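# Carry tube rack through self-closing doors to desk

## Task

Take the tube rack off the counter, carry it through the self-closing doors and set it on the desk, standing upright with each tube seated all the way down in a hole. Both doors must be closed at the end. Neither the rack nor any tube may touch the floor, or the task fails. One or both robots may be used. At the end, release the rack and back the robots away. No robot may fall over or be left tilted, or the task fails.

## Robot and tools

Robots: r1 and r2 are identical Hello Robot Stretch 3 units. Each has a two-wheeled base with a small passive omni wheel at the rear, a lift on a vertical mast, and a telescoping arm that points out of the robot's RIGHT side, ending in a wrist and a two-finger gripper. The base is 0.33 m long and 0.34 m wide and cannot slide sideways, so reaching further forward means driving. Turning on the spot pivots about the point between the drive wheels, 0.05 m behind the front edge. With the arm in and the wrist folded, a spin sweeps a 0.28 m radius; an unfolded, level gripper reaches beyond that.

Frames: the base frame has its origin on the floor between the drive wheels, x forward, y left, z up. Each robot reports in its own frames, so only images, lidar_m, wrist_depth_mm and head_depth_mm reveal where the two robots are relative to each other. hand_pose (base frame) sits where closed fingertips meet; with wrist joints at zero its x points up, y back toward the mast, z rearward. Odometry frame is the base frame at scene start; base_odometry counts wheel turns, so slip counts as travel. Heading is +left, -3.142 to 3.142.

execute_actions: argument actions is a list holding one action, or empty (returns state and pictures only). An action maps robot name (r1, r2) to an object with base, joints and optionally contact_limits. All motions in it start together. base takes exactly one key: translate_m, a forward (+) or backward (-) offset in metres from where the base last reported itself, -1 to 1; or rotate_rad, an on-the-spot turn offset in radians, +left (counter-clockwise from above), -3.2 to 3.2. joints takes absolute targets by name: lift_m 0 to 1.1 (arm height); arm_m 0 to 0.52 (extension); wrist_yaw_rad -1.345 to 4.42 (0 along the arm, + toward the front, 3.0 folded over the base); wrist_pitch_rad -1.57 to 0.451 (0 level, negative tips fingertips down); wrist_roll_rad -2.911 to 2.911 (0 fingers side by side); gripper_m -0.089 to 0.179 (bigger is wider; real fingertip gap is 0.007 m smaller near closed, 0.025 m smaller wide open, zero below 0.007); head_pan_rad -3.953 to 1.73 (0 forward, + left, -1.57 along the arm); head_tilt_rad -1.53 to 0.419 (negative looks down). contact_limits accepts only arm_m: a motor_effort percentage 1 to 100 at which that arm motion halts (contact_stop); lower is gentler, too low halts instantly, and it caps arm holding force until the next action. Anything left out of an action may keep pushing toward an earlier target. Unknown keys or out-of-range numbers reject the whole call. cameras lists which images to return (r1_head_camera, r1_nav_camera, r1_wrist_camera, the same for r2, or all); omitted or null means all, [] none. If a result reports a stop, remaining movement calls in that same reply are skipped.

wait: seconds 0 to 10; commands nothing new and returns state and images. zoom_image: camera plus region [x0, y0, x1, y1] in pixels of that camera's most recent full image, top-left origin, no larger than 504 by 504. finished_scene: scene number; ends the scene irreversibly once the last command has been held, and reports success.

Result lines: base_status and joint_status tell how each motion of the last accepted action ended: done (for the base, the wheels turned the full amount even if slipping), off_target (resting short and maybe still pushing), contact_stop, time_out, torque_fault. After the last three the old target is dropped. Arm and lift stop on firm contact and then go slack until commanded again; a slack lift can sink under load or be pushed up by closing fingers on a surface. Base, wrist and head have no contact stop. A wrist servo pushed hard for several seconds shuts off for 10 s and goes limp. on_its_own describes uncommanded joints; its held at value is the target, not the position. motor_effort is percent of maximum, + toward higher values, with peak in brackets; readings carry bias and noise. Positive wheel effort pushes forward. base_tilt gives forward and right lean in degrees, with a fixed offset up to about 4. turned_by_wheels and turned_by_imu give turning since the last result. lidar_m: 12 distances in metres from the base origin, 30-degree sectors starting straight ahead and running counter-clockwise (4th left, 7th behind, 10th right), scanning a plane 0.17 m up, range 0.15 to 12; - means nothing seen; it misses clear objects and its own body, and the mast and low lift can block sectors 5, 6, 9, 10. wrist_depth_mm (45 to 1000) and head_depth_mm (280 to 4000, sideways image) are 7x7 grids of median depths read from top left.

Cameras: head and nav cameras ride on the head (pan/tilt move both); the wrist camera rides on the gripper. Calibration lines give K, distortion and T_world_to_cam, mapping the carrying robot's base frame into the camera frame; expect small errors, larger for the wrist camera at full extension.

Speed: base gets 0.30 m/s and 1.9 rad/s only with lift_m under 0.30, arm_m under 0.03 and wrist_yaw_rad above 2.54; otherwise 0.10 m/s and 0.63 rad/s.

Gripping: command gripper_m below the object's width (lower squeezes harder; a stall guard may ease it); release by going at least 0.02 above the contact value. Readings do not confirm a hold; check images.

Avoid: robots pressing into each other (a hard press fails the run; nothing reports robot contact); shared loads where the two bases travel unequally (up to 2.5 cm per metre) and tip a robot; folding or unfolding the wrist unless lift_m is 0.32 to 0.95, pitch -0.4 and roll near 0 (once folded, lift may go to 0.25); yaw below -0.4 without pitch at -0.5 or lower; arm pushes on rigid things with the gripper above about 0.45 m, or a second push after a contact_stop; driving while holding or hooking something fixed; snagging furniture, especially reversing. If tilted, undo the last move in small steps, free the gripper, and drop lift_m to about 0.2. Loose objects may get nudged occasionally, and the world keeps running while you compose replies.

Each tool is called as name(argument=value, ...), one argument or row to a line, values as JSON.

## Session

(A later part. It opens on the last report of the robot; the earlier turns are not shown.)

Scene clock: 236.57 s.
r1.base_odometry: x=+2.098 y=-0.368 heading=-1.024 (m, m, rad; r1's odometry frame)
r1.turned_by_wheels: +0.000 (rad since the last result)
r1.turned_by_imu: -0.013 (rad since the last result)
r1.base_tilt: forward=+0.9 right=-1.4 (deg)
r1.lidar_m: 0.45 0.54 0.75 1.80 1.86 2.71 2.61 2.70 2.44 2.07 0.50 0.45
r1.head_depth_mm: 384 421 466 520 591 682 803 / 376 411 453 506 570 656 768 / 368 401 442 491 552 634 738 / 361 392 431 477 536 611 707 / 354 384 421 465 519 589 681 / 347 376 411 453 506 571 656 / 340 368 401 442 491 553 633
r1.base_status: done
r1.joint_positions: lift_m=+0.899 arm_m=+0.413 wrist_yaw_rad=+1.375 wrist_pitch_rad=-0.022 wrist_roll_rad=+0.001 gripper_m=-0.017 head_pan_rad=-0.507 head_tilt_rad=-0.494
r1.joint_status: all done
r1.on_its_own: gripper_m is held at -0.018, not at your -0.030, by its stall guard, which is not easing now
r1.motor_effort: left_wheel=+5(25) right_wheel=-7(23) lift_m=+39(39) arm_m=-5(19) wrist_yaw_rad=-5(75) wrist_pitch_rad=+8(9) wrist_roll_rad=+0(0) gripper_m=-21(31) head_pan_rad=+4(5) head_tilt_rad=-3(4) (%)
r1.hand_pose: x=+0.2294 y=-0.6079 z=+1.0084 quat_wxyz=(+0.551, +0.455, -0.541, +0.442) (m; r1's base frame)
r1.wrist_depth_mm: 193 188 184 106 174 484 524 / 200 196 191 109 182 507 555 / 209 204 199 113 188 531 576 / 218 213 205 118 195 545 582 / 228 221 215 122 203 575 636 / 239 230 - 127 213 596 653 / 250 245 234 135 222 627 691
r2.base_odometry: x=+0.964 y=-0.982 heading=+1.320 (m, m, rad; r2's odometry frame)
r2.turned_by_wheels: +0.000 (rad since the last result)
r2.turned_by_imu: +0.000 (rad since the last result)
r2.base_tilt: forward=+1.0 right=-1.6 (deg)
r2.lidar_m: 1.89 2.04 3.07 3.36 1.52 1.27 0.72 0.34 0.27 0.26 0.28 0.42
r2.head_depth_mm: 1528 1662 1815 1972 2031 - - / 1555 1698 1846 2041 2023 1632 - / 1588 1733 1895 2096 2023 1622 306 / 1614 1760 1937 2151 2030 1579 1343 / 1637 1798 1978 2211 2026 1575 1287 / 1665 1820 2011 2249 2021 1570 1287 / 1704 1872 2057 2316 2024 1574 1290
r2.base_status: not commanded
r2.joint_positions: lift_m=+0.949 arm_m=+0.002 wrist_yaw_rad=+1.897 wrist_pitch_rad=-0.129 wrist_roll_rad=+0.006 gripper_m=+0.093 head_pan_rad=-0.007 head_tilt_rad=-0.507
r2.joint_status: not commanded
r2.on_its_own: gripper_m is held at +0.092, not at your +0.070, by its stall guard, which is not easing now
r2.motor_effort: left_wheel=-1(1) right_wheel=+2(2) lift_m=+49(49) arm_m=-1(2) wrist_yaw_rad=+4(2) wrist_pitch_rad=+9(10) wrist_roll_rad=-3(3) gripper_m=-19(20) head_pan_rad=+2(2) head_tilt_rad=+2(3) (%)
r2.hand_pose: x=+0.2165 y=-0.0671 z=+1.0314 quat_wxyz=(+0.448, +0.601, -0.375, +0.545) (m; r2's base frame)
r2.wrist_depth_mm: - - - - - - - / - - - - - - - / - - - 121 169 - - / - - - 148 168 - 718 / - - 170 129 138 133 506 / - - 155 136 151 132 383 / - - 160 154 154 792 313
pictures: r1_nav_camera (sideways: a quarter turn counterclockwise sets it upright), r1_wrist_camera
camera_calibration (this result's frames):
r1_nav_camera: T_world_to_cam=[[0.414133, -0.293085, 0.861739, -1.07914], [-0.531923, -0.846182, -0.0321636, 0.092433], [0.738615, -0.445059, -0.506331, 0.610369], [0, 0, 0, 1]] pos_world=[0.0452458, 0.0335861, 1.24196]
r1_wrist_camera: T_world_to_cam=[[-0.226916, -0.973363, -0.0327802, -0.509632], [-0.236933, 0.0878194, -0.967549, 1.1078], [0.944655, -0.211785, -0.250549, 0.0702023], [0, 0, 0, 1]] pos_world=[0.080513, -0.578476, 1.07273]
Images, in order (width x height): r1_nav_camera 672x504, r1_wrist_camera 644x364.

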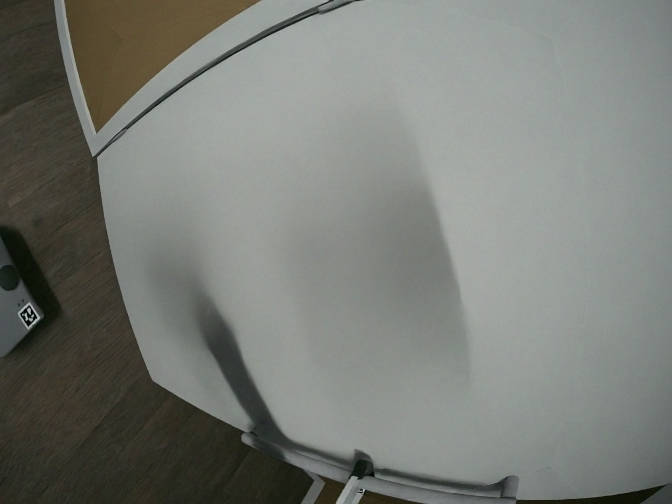

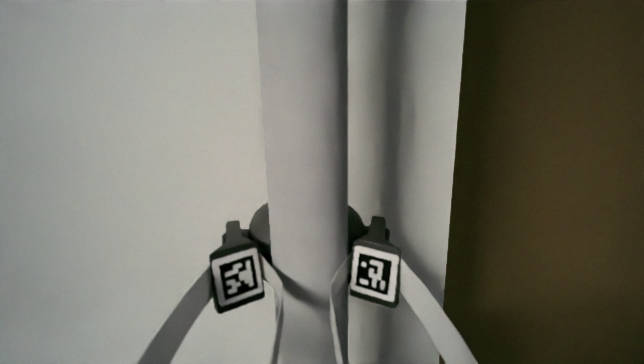

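execute_actions(
  actions=[
    {"r1":{"base":{"translate_m":-0.082},"joints":{"arm_m":0.339,"wrist_yaw_rad":1.29}}},
  ],
  cameras=[],
)

execute_actions(
  actions=[
    {"r1":{"base":{"translate_m":-0.07},"joints":{"arm_m":0.295,"wrist_yaw_rad":1.25}}},
  ],
  cameras=[],
)

execute_actions(
  actions=[
    {"r1":{"base":{"translate_m":-0.06},"joints":{"arm_m":0.25,"wrist_yaw_rad":1.22}}},
  ],
  cameras=["r1_wrist_camera","r1_nav_camera"],
)

Scene clock: 242.17 s.
r1.base_odometry: x=+2.055 y=-0.298 heading=-1.024 (m, m, rad; r1's odometry frame)
r1.turned_by_wheels: +0.000 (rad since the last result)
r1.turned_by_imu: -0.002 (rad since the last result)
r1.base_tilt: forward=+0.9 right=-1.6 (deg)
r1.lidar_m: 0.49 0.63 0.86 1.80 1.86 2.63 2.52 2.62 2.44 2.36 0.51 0.48
r1.head_depth_mm: 392 428 472 525 594 681 798 / 388 424 467 519 585 669 784 / 385 419 462 513 577 660 769 / 381 415 456 506 569 648 754 / 377 410 451 500 560 638 740 / 374 406 446 493 553 628 726 / 370 402 441 487 546 619 713
r1.base_status: done
r1.joint_positions: lift_m=+0.899 arm_m=+0.340 wrist_yaw_rad=+1.265 wrist_pitch_rad=-0.022 wrist_roll_rad=+0.001 gripper_m=-0.014 head_pan_rad=-0.507 head_tilt_rad=-0.494
r1.joint_status: wrist_yaw_rad off_target (ended at +1.265, target +1.290); the others done
r1.on_its_own: gripper_m is held at -0.015, not at your -0.030, by its stall guard, which is not easing now; wrist_yaw_rad is at rest, and its effort (+21) is outside its rest range (-12 to +12)
r1.motor_effort: left_wheel=-2(10) right_wheel=+1(21) lift_m=+39(39) arm_m=-9(9) wrist_yaw_rad=+21(33) wrist_pitch_rad=+8(8) wrist_roll_rad=+0(0) gripper_m=-21(24) head_pan_rad=+5(5) head_tilt_rad=-4(4) (%)
r1.hand_pose: x=+0.2224 y=-0.5615 z=+1.0084 quat_wxyz=(+0.575, +0.425, -0.566, +0.411) (m; r1's base frame)
r1.wrist_depth_mm: 194 188 185 106 175 652 732 / 203 197 192 110 182 677 749 / 209 206 199 114 188 704 809 / 219 213 208 119 195 745 841 / 228 222 216 124 203 749 904 / 241 235 - 128 217 816 947 / 253 246 237 135 221 883 -
r2.base_odometry: x=+0.964 y=-0.982 heading=+1.320 (m, m, rad; r2's odometry frame)
r2.turned_by_wheels: +0.000 (rad since the last result)
r2.turned_by_imu: +0.000 (rad since the last result)
r2.base_tilt: forward=+1.0 right=-1.7 (deg)
r2.lidar_m: 1.89 2.05 3.08 1.51 1.49 1.26 0.73 0.34 0.27 0.26 0.28 0.42
r2.head_depth_mm: 1531 1664 1814 1988 2024 - - / 1561 1697 1848 2045 2029 1628 - / 1595 1729 1895 2102 2034 1621 306 / 1611 1758 1937 2155 2017 1581 1341 / 1648 1789 1972 2209 2021 1570 1289 / 1673 1833 2027 2254 2026 1574 1293 / 1703 1871 2060 2313 2024 1582 1287
r2.base_status: not commanded
r2.joint_positions: lift_m=+0.949 arm_m=+0.002 wrist_yaw_rad=+1.897 wrist_pitch_rad=-0.129 wrist_roll_rad=+0.006 gripper_m=+0.093 head_pan_rad=-0.007 head_tilt_rad=-0.507
r2.joint_status: not commanded
r2.on_its_own: gripper_m is held at +0.092, not at your +0.070, by its stall guard, which is not easing now
r2.motor_effort: left_wheel=-1(1) right_wheel=+2(2) lift_m=+49(49) arm_m=-2(2) wrist_yaw_rad=+2(3) wrist_pitch_rad=+9(10) wrist_roll_rad=-4(4) gripper_m=-20(20) head_pan_rad=+3(2) head_tilt_rad=+3(2) (%)
r2.hand_pose: x=+0.2165 y=-0.0671 z=+1.0314 quat_wxyz=(+0.448, +0.601, -0.375, +0.545) (m; r2's base frame)
r2.wrist_depth_mm: - - - - - - - / - - - - - - - / - - - 121 169 - - / - - - 148 168 - 719 / - - 170 129 137 133 502 / - - 154 136 150 132 388 / - - 160 153 154 793 314
pictures: none
No camera images: the call's "cameras" was empty. Leave "cameras" out to get every camera's image.

Scene clock: 243.90 s.
r1.base_odometry: x=+2.018 y=-0.238 heading=-1.024 (m, m, rad; r1's odometry frame)
r1.turned_by_wheels: +0.000 (rad since the last result)
r1.turned_by_imu: +0.000 (rad since the last result)
r1.base_tilt: forward=+0.8 right=-1.5 (deg)
r1.lidar_m: 0.52 0.69 0.96 1.79 1.86 2.55 2.46 2.55 2.45 2.35 0.51 0.49
r1.head_depth_mm: 395 430 473 525 591 675 787 / 394 430 473 526 590 676 787 / 393 429 472 524 590 675 787 / 393 429 471 524 590 674 785 / 393 428 471 524 589 672 783 / 393 428 471 523 588 671 782 / 393 428 470 522 588 671 781
r1.base_status: done
r1.joint_positions: lift_m=+0.899 arm_m=+0.295 wrist_yaw_rad=+1.247 wrist_pitch_rad=-0.023 wrist_roll_rad=+0.001 gripper_m=-0.014 head_pan_rad=-0.507 head_tilt_rad=-0.494
r1.joint_status: all done
r1.on_its_own: gripper_m is held at -0.015, not at your -0.030, by its stall guard, which is not easing now
r1.motor_effort: left_wheel=+3(5) right_wheel=-5(12) lift_m=+39(39) arm_m=-6(10) wrist_yaw_rad=+3(20) wrist_pitch_rad=+8(8) wrist_roll_rad=+0(0) gripper_m=-20(21) head_pan_rad=+4(5) head_tilt_rad=-4(4) (%)
r1.hand_pose: x=+0.2209 y=-0.5218 z=+1.0083 quat_wxyz=(+0.579, +0.420, -0.569, +0.406) (m; r1's base frame)
r1.wrist_depth_mm: 208 198 189 106 171 741 857 / 217 206 196 109 177 773 876 / 227 218 204 114 184 812 917 / 236 226 212 118 190 877 - / 248 235 223 122 197 902 - / 261 249 232 127 202 950 - / 277 263 243 135 215 - -
r2.base_odometry: x=+0.964 y=-0.982 heading=+1.320 (m, m, rad; r2's odometry frame)
r2.turned_by_wheels: +0.000 (rad since the last result)
r2.turned_by_imu: +0.000 (rad since the last result)
r2.base_tilt: forward=+1.0 right=-1.7 (deg)
r2.lidar_m: 1.89 2.05 3.07 1.46 1.59 1.27 0.73 0.34 0.27 0.26 0.28 0.42
r2.head_depth_mm: 1526 1662 1828 1976 2023 - - / 1557 1693 1855 2061 2022 1628 - / 1584 1730 1887 2095 2019 1625 306 / 1623 1756 1934 2152 2010 1570 1341 / 1641 1791 1972 2205 2032 1569 1289 / 1676 1825 2023 2261 2019 1574 1292 / 1707 1867 2064 2312 2037 1567 1288
r2.base_status: not commanded
r2.joint_positions: lift_m=+0.949 arm_m=+0.002 wrist_yaw_rad=+1.897 wrist_pitch_rad=-0.129 wrist_roll_rad=+0.006 gripper_m=+0.093 head_pan_rad=-0.007 head_tilt_rad=-0.507
r2.joint_status: not commanded
r2.on_its_own: gripper_m is held at +0.092, not at your +0.070, by its stall guard, which is not easing now
r2.motor_effort: left_wheel=-2(1) right_wheel=+2(2) lift_m=+49(49) arm_m=-2(2) wrist_yaw_rad=+2(2) wrist_pitch_rad=+10(9) wrist_roll_rad=-4(3) gripper_m=-19(19) head_pan_rad=+2(2) head_tilt_rad=+3(2) (%)
r2.hand_pose: x=+0.2165 y=-0.0671 z=+1.0314 quat_wxyz=(+0.448, +0.601, -0.375, +0.545) (m; r2's base frame)
r2.wrist_depth_mm: - - - - - - - / - - - - - - - / - - - 121 168 - - / - - - 148 168 - 711 / - - 171 129 137 133 503 / - - 154 136 151 132 388 / - - 159 154 155 787 314
pictures: none
No camera images: the call's "cameras" was empty. Leave "cameras" out to get every camera's image.

Scene clock: 245.50 s.
r1.base_odometry: x=+1.987 y=-0.187 heading=-1.023 (m, m, rad; r1's odometry frame)
r1.turned_by_wheels: +0.000 (rad since the last result)
r1.turned_by_imu: +0.000 (rad since the last result)
r1.base_tilt: forward=+0.7 right=-1.5 (deg)
r1.lidar_m: 0.53 0.75 1.05 1.80 1.45 2.49 2.40 2.48 2.45 2.36 0.50 0.50
r1.head_depth_mm: 387 422 463 514 575 657 761 / 390 425 466 518 583 664 771 / 393 429 471 523 590 673 782 / 396 432 475 528 594 681 793 / 399 435 480 534 603 692 809 / 402 439 484 540 609 699 821 / 405 443 489 545 617 709 832
r1.base_status: done
r1.joint_positions: lift_m=+0.899 arm_m=+0.250 wrist_yaw_rad=+1.237 wrist_pitch_rad=-0.023 wrist_roll_rad=+0.001 gripper_m=-0.014 head_pan_rad=-0.507 head_tilt_rad=-0.494
r1.joint_status: all done
r1.on_its_own: gripper_m is held at -0.015, not at your -0.030, by its stall guard, which is not easing now; wrist_yaw_rad is at rest, and its effort (-13) is outside its rest range (-12 to +12)
r1.motor_effort: left_wheel=+6(6) right_wheel=-9(17) lift_m=+39(39) arm_m=-4(7) wrist_yaw_rad=-13(15) wrist_pitch_rad=+8(8) wrist_roll_rad=+0(0) gripper_m=-21(22) head_pan_rad=+5(4) head_tilt_rad=-4(4) (%)
r1.hand_pose: x=+0.2201 y=-0.4791 z=+1.0083 quat_wxyz=(+0.581, +0.417, -0.571, +0.403) (m; r1's base frame)
r1.wrist_depth_mm: 223 206 191 104 167 816 928 / 233 218 198 108 172 864 974 / 245 226 208 112 178 910 - / 256 236 216 117 185 972 - / 269 248 228 120 191 - - / 289 264 237 126 196 - - / 306 280 249 132 209 - -
r2.base_odometry: x=+0.964 y=-0.982 heading=+1.320 (m, m, rad; r2's odometry frame)
r2.turned_by_wheels: +0.000 (rad since the last result)
r2.turned_by_imu: +0.000 (rad since the last result)
r2.base_tilt: forward=+1.0 right=-1.6 (deg)
r2.lidar_m: 1.89 2.05 3.06 1.45 1.59 1.26 0.73 0.34 0.27 0.26 0.28 0.42
r2.head_depth_mm: 1531 1663 1810 1976 2024 - - / 1557 1693 1851 2051 2028 1622 - / 1582 1726 1896 2105 2028 1624 306 / 1609 1754 1927 2140 2033 1575 1345 / 1639 1797 1971 2206 2024 1581 1290 / 1675 1827 2014 2259 2026 1573 1288 / 1709 1861 2069 2302 2017 1567 1289
r2.base_status: not commanded
r2.joint_positions: lift_m=+0.949 arm_m=+0.002 wrist_yaw_rad=+1.897 wrist_pitch_rad=-0.129 wrist_roll_rad=+0.006 gripper_m=+0.093 head_pan_rad=-0.007 head_tilt_rad=-0.507
r2.joint_status: not commanded
r2.on_its_own: gripper_m is held at +0.092, not at your +0.070, by its stall guard, which is not easing now
r2.motor_effort: left_wheel=-1(1) right_wheel=+2(2) lift_m=+49(49) arm_m=-3(3) wrist_yaw_rad=+2(2) wrist_pitch_rad=+10(10) wrist_roll_rad=-4(4) gripper_m=-20(20) head_pan_rad=+3(2) head_tilt_rad=+2(2) (%)
r2.hand_pose: x=+0.2165 y=-0.0671 z=+1.0314 quat_wxyz=(+0.448, +0.601, -0.375, +0.545) (m; r2's base frame)
r2.wrist_depth_mm: - - - - - - - / - - - - - - - / - - - 121 169 - - / - - - 148 168 - 718 / - - 171 129 138 133 499 / - - 155 137 151 132 385 / - - 160 154 154 796 314
pictures: r1_nav_camera (sideways: a quarter turn counterclockwise sets it upright), r1_wrist_camera
camera_calibration (this result's frames):
r1_nav_camera: T_world_to_cam=[[0.414134, -0.293085, 0.861739, -1.07914], [-0.531922, -0.846182, -0.0321636, 0.092433], [0.738615, -0.445058, -0.506331, 0.610369], [0, 0, 0, 1]] pos_world=[0.0452457, 0.0335861, 1.24196]
r1_wrist_camera: T_world_to_cam=[[-0.359444, -0.932591, -0.0327692, -0.33767], [-0.222884, 0.119899, -0.967444, 1.10635], [0.906158, -0.340438, -0.250957, 0.0534924], [0, 0, 0, 1]] pos_world=[0.0767411, -0.429347, 1.07269]
Images, in order (width x height): r1_nav_camera 672x504, r1_wrist_camera 644x364.

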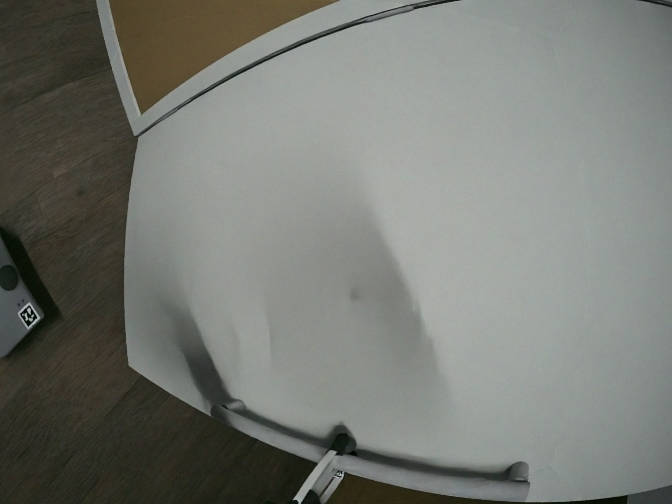

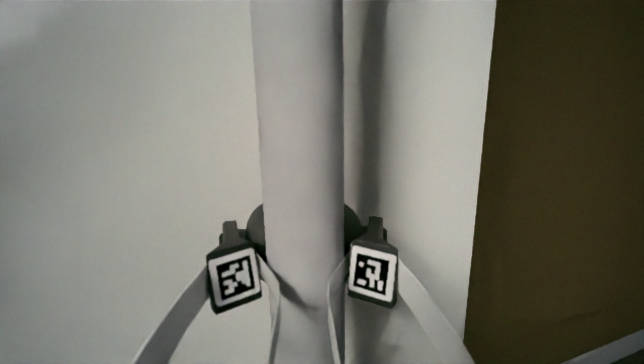

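execute_actions(
  actions=[
    {"r1":{"base":{"translate_m":-0.07},"joints":{"arm_m":0.17,"wrist_yaw_rad":1.18}}},
  ],
  cameras=[],
)

execute_actions(
  actions=[
    {"r1":{"base":{"translate_m":-0.068},"joints":{"arm_m":0.08,"wrist_yaw_rad":1.15}}},
  ],
  cameras=[],
)

execute_actions(
  actions=[
    {"r1":{"base":{"translate_m":-0.044},"joints":{"arm_m":0.03,"wrist_yaw_rad":1.17,"head_pan_rad":-0.9}}},
  ],
  cameras=["r1_wrist_camera","r1_nav_camera","r2_nav_camera"],
)

Scene clock: 257.27 s.
r1.base_odometry: x=+1.951 y=-0.127 heading=-1.023 (m, m, rad; r1's odometry frame)
r1.turned_by_wheels: +0.000 (rad since the last result)
r1.turned_by_imu: -0.002 (rad since the last result)
r1.base_tilt: forward=+0.9 right=-1.4 (deg)
r1.lidar_m: 0.54 0.83 1.15 1.43 1.44 2.42 2.33 2.42 2.44 2.36 0.47 0.47
r1.head_depth_mm: 363 394 432 477 533 604 696 / 369 402 441 488 547 622 721 / 376 409 450 500 562 642 750 / 383 418 460 513 579 664 775 / 391 427 471 526 596 686 808 / 398 436 483 541 614 710 841 / 407 445 495 555 632 737 876
r1.base_status: done
r1.joint_positions: lift_m=+0.899 arm_m=+0.170 wrist_yaw_rad=+1.214 wrist_pitch_rad=-0.023 wrist_roll_rad=+0.001 gripper_m=-0.014 head_pan_rad=-0.507 head_tilt_rad=-0.494
r1.joint_status: wrist_yaw_rad off_target (ended at +1.214, target +1.180); the others done
r1.on_its_own: wrist_yaw_rad is held at +1.224, not at your +1.180, by its stall guard, which is not easing now; gripper_m is held at -0.015, not at your -0.030, by its stall guard, which is not easing now
r1.motor_effort: left_wheel=+0(11) right_wheel=+0(23) lift_m=+39(39) arm_m=-8(9) wrist_yaw_rad=+8(32) wrist_pitch_rad=+9(9) wrist_roll_rad=+0(0) gripper_m=-18(23) head_pan_rad=+4(5) head_tilt_rad=-4(4) (%)
r1.hand_pose: x=+0.2181 y=-0.4048 z=+1.0082 quat_wxyz=(+0.585, +0.410, -0.576, +0.396) (m; r1's base frame)
r1.wrist_depth_mm: 249 222 198 102 163 154 - / 261 232 206 106 168 159 - / 274 244 215 110 174 166 - / 295 255 224 115 180 - - / 313 270 243 119 185 - - / 336 286 252 124 188 - - / 364 310 258 130 207 - -
r2.base_odometry: x=+0.964 y=-0.982 heading=+1.320 (m, m, rad; r2's odometry frame)
r2.turned_by_wheels: +0.000 (rad since the last result)
r2.turned_by_imu: +0.000 (rad since the last result)
r2.base_tilt: forward=+0.9 right=-1.7 (deg)
r2.lidar_m: 1.89 2.04 3.08 1.42 1.60 1.26 0.73 0.34 0.27 0.26 0.28 0.42
r2.head_depth_mm: 1530 1655 1820 1984 2024 - - / 1562 1694 1849 2037 2038 1630 - / 1589 1737 1894 2095 2026 1619 306 / 1614 1763 1942 2147 2034 1577 1341 / 1640 1792 1969 2207 2021 1573 1287 / 1674 1842 2019 2265 2027 1572 1294 / 1705 1860 2064 2317 2027 1574 1289
r2.base_status: not commanded
r2.joint_positions: lift_m=+0.949 arm_m=+0.002 wrist_yaw_rad=+1.897 wrist_pitch_rad=-0.129 wrist_roll_rad=+0.006 gripper_m=+0.093 head_pan_rad=-0.007 head_tilt_rad=-0.507
r2.joint_status: not commanded
r2.on_its_own: gripper_m is held at +0.092, not at your +0.070, by its stall guard, which is not easing now
r2.motor_effort: left_wheel=-1(1) right_wheel=+2(2) lift_m=+49(49) arm_m=-2(3) wrist_yaw_rad=+3(2) wrist_pitch_rad=+9(10) wrist_roll_rad=-4(4) gripper_m=-19(20) head_pan_rad=+3(3) head_tilt_rad=+3(2) (%)
r2.hand_pose: x=+0.2165 y=-0.0671 z=+1.0314 quat_wxyz=(+0.448, +0.601, -0.375, +0.545) (m; r2's base frame)
r2.wrist_depth_mm: - - - - - - - / - - - - - - - / - - - 121 168 - - / - - - 148 168 - 715 / - - 170 129 138 133 501 / - - 155 136 151 132 386 / - - 160 154 154 795 313
pictures: none
No camera images: the call's "cameras" was empty. Leave "cameras" out to get every camera's image.

Scene clock: 259.17 s.
r1.base_odometry: x=+1.915 y=-0.069 heading=-1.023 (m, m, rad; r1's odometry frame)
r1.turned_by_wheels: +0.000 (rad since the last result)
r1.turned_by_imu: -0.001 (rad since the last result)
r1.base_tilt: forward=+0.9 right=-1.5 (deg)
r1.lidar_m: 0.52 0.90 1.24 1.42 1.57 2.34 2.26 2.33 2.45 2.35 0.42 0.43
r1.head_depth_mm: 323 349 381 421 468 528 599 / 332 360 395 437 489 555 639 / 342 372 409 455 511 584 678 / 352 385 425 474 536 616 722 / 364 399 442 495 563 652 774 / 376 414 460 517 593 692 829 / 389 429 479 544 625 737 893
r1.base_status: done
r1.joint_positions: lift_m=+0.899 arm_m=+0.080 wrist_yaw_rad=+1.196 wrist_pitch_rad=-0.023 wrist_roll_rad=+0.001 gripper_m=-0.014 head_pan_rad=-0.507 head_tilt_rad=-0.494
r1.joint_status: wrist_yaw_rad off_target (ended at +1.196, target +1.150); the others done
r1.on_its_own: wrist_yaw_rad is held at +1.207, not at your +1.150, by its stall guard, which is not easing now; gripper_m is held at -0.015, not at your -0.030, by its stall guard, which is not easing now
r1.motor_effort: left_wheel=+0(10) right_wheel=+0(22) lift_m=+39(39) arm_m=-8(8) wrist_yaw_rad=+9(43) wrist_pitch_rad=+8(8) wrist_roll_rad=+0(0) gripper_m=-19(24) head_pan_rad=+5(5) head_tilt_rad=-3(4) (%)
r1.hand_pose: x=+0.2165 y=-0.3191 z=+1.0081 quat_wxyz=(+0.589, +0.405, -0.580, +0.391) (m; r1's base frame)
r1.wrist_depth_mm: 293 247 209 102 161 146 - / 315 258 218 106 165 150 - / 336 273 229 110 170 157 - / 359 288 241 115 176 164 - / 387 307 262 119 180 172 - / 417 328 275 124 184 178 - / 452 365 281 131 202 - -
r2.base_odometry: x=+0.964 y=-0.982 heading=+1.320 (m, m, rad; r2's odometry frame)
r2.turned_by_wheels: +0.000 (rad since the last result)
r2.turned_by_imu: +0.000 (rad since the last result)
r2.base_tilt: forward=+1.0 right=-1.5 (deg)
r2.lidar_m: 1.89 2.04 3.07 1.41 1.59 1.26 0.73 0.34 0.27 0.26 0.28 0.42
r2.head_depth_mm: 1529 1668 1817 1975 2023 - - / 1558 1698 1858 2055 2030 1619 - / 1586 1716 1889 2102 2016 1632 306 / 1609 1761 1934 2145 2017 1576 1338 / 1641 1789 1977 2190 2019 1567 1285 / 1673 1839 2023 2261 2032 1572 1288 / 1697 1867 2070 2301 2013 1574 1285
r2.base_status: not commanded
r2.joint_positions: lift_m=+0.949 arm_m=+0.002 wrist_yaw_rad=+1.897 wrist_pitch_rad=-0.129 wrist_roll_rad=+0.006 gripper_m=+0.093 head_pan_rad=-0.007 head_tilt_rad=-0.507
r2.joint_status: not commanded
r2.on_its_own: gripper_m is held at +0.092, not at your +0.070, by its stall guard, which is not easing now
r2.motor_effort: left_wheel=-2(1) right_wheel=+2(3) lift_m=+49(49) arm_m=-2(2) wrist_yaw_rad=+3(3) wrist_pitch_rad=+10(10) wrist_roll_rad=-3(4) gripper_m=-20(20) head_pan_rad=+2(3) head_tilt_rad=+3(2) (%)
r2.hand_pose: x=+0.2165 y=-0.0671 z=+1.0314 quat_wxyz=(+0.448, +0.601, -0.375, +0.545) (m; r2's base frame)
r2.wrist_depth_mm: - - - - - - - / - - - - - - - / - - - 121 169 - - / - - - 148 168 - 721 / - - 170 129 138 133 505 / - - 155 136 150 132 388 / - - 159 153 155 795 313
pictures: none
No camera images: the call's "cameras" was empty. Leave "cameras" out to get every camera's image.

Scene clock: 261.30 s.
r1.base_odometry: x=+1.892 y=-0.032 heading=-1.023 (m, m, rad; r1's odometry frame)
r1.turned_by_wheels: +0.000 (rad since the last result)
r1.turned_by_imu: -0.001 (rad since the last result)
r1.base_tilt: forward=+0.8 right=-1.5 (deg)
r1.lidar_m: 0.50 0.96 1.30 1.41 1.86 2.30 2.22 2.30 2.45 2.35 0.38 0.39
r1.head_depth_mm: 2019 2206 2437 2393 1850 1604 - / 290 316 352 399 1705 1492 - / 290 317 348 386 427 492 573 / - - - 297 338 385 548 / 293 319 351 390 439 513 588 / 294 321 353 392 442 508 591 / 295 322 355 395 445 510 596
r1.base_status: done
r1.joint_positions: lift_m=+0.899 arm_m=+0.030 wrist_yaw_rad=+1.235 wrist_pitch_rad=-0.023 wrist_roll_rad=+0.001 gripper_m=-0.014 head_pan_rad=-0.893 head_tilt_rad=-0.494
r1.joint_status: wrist_yaw_rad off_target (ended at +1.235, target +1.170); the others done
r1.on_its_own: wrist_yaw_rad is held at +1.230, not at your +1.170, by its stall guard, which is not easing now; gripper_m is held at -0.015, not at your -0.030, by its stall guard, which is not easing now
r1.motor_effort: left_wheel=+2(8) right_wheel=-6(20) lift_m=+39(39) arm_m=-3(10) wrist_yaw_rad=-5(39) wrist_pitch_rad=+9(9) wrist_roll_rad=+0(0) gripper_m=-21(23) head_pan_rad=-5(39) head_tilt_rad=-4(4) (%)
r1.hand_pose: x=+0.2199 y=-0.2594 z=+1.0081 quat_wxyz=(+0.581, +0.416, -0.572, +0.402) (m; r1's base frame)
r1.wrist_depth_mm: 377 287 224 102 156 136 - / 414 303 234 106 162 139 - / 449 320 246 111 167 145 - / 495 344 259 115 172 151 - / 550 374 283 118 176 157 - / 612 404 274 124 177 165 - / 697 469 305 130 197 172 -
r2.base_odometry: x=+0.964 y=-0.982 heading=+1.320 (m, m, rad; r2's odometry frame)
r2.turned_by_wheels: +0.000 (rad since the last result)
r2.turned_by_imu: +0.000 (rad since the last result)
r2.base_tilt: forward=+0.9 right=-1.6 (deg)
r2.lidar_m: 1.89 2.04 3.08 1.40 1.59 1.27 0.73 0.34 0.27 0.26 0.28 0.42
r2.head_depth_mm: 1536 1665 1817 1982 2015 - - / 1557 1692 1854 2057 2023 1630 - / 1596 1719 1898 2097 2018 1626 306 / 1613 1768 1939 2154 2029 1574 1342 / 1639 1795 1963 2193 2017 1568 1288 / 1669 1836 2012 2258 2018 1570 1293 / 1706 1866 2071 2313 2020 1565 1286
r2.base_status: not commanded
r2.joint_positions: lift_m=+0.949 arm_m=+0.002 wrist_yaw_rad=+1.897 wrist_pitch_rad=-0.129 wrist_roll_rad=+0.006 gripper_m=+0.093 head_pan_rad=-0.007 head_tilt_rad=-0.507
r2.joint_status: not commanded
r2.on_its_own: gripper_m is held at +0.092, not at your +0.070, by its stall guard, which is not easing now
r2.motor_effort: left_wheel=-1(1) right_wheel=+2(2) lift_m=+49(49) arm_m=-2(2) wrist_yaw_rad=+3(3) wrist_pitch_rad=+10(10) wrist_roll_rad=-3(4) gripper_m=-20(19) head_pan_rad=+3(4) head_tilt_rad=+3(2) (%)
r2.hand_pose: x=+0.2165 y=-0.0671 z=+1.0314 quat_wxyz=(+0.448, +0.601, -0.375, +0.545) (m; r2's base frame)
r2.wrist_depth_mm: - - - - - - - / - - - - - - - / - - - 121 168 - - / - - - 148 168 - 719 / - - 171 129 138 133 505 / - - 155 137 151 132 389 / - - 160 154 154 784 314
pictures: r1_nav_camera (sideways: a quarter turn counterclockwise sets it upright), r1_wrist_camera, r2_nav_camera (sideways: a quarter turn counterclockwise sets it upright)
camera_calibration (this result's frames):
r1_nav_camera: T_world_to_cam=[[0.273392, -0.427429, 0.86172, -1.07825], [-0.811291, -0.583757, -0.0321615, 0.0941344], [0.516782, -0.690313, -0.506364, 0.611765], [0, 0, 0, 1]] pos_world=[0.0550068, 0.0163848, 1.24195]
r1_wrist_camera: T_world_to_cam=[[-0.361054, -0.931969, -0.0327638, -0.132358], [-0.223318, 0.120521, -0.967266, 1.07988], [0.905411, -0.341919, -0.25164, 0.12885], [0, 0, 0, 1]] pos_world=[0.0767054, -0.209445, 1.07262]
r2_nav_camera: T_world_to_cam=[[0.476386, 0.00519129, 0.879221, -1.10997], [-0.00900769, -0.999901, 0.0107844, 0.0436832], [0.87919, -0.0130573, -0.476292, 0.573928], [0, 0, 0, 1]] pos_world=[0.0245766, 0.0569351, 1.2488]
Images, in order (width x height): r1_nav_camera 672x504, r1_wrist_camera 644x364, r2_nav_camera 672x504.

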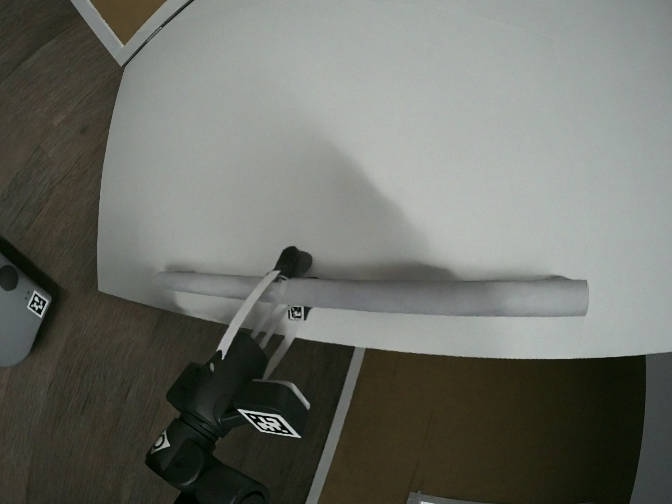

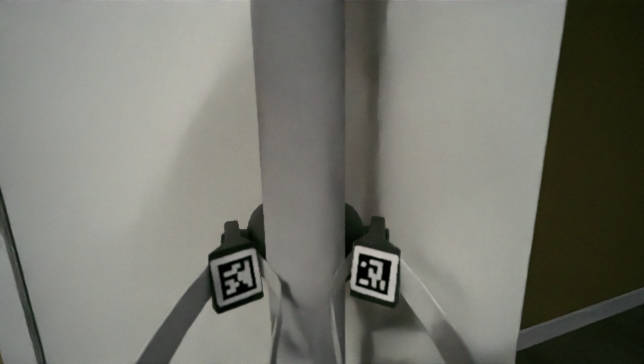

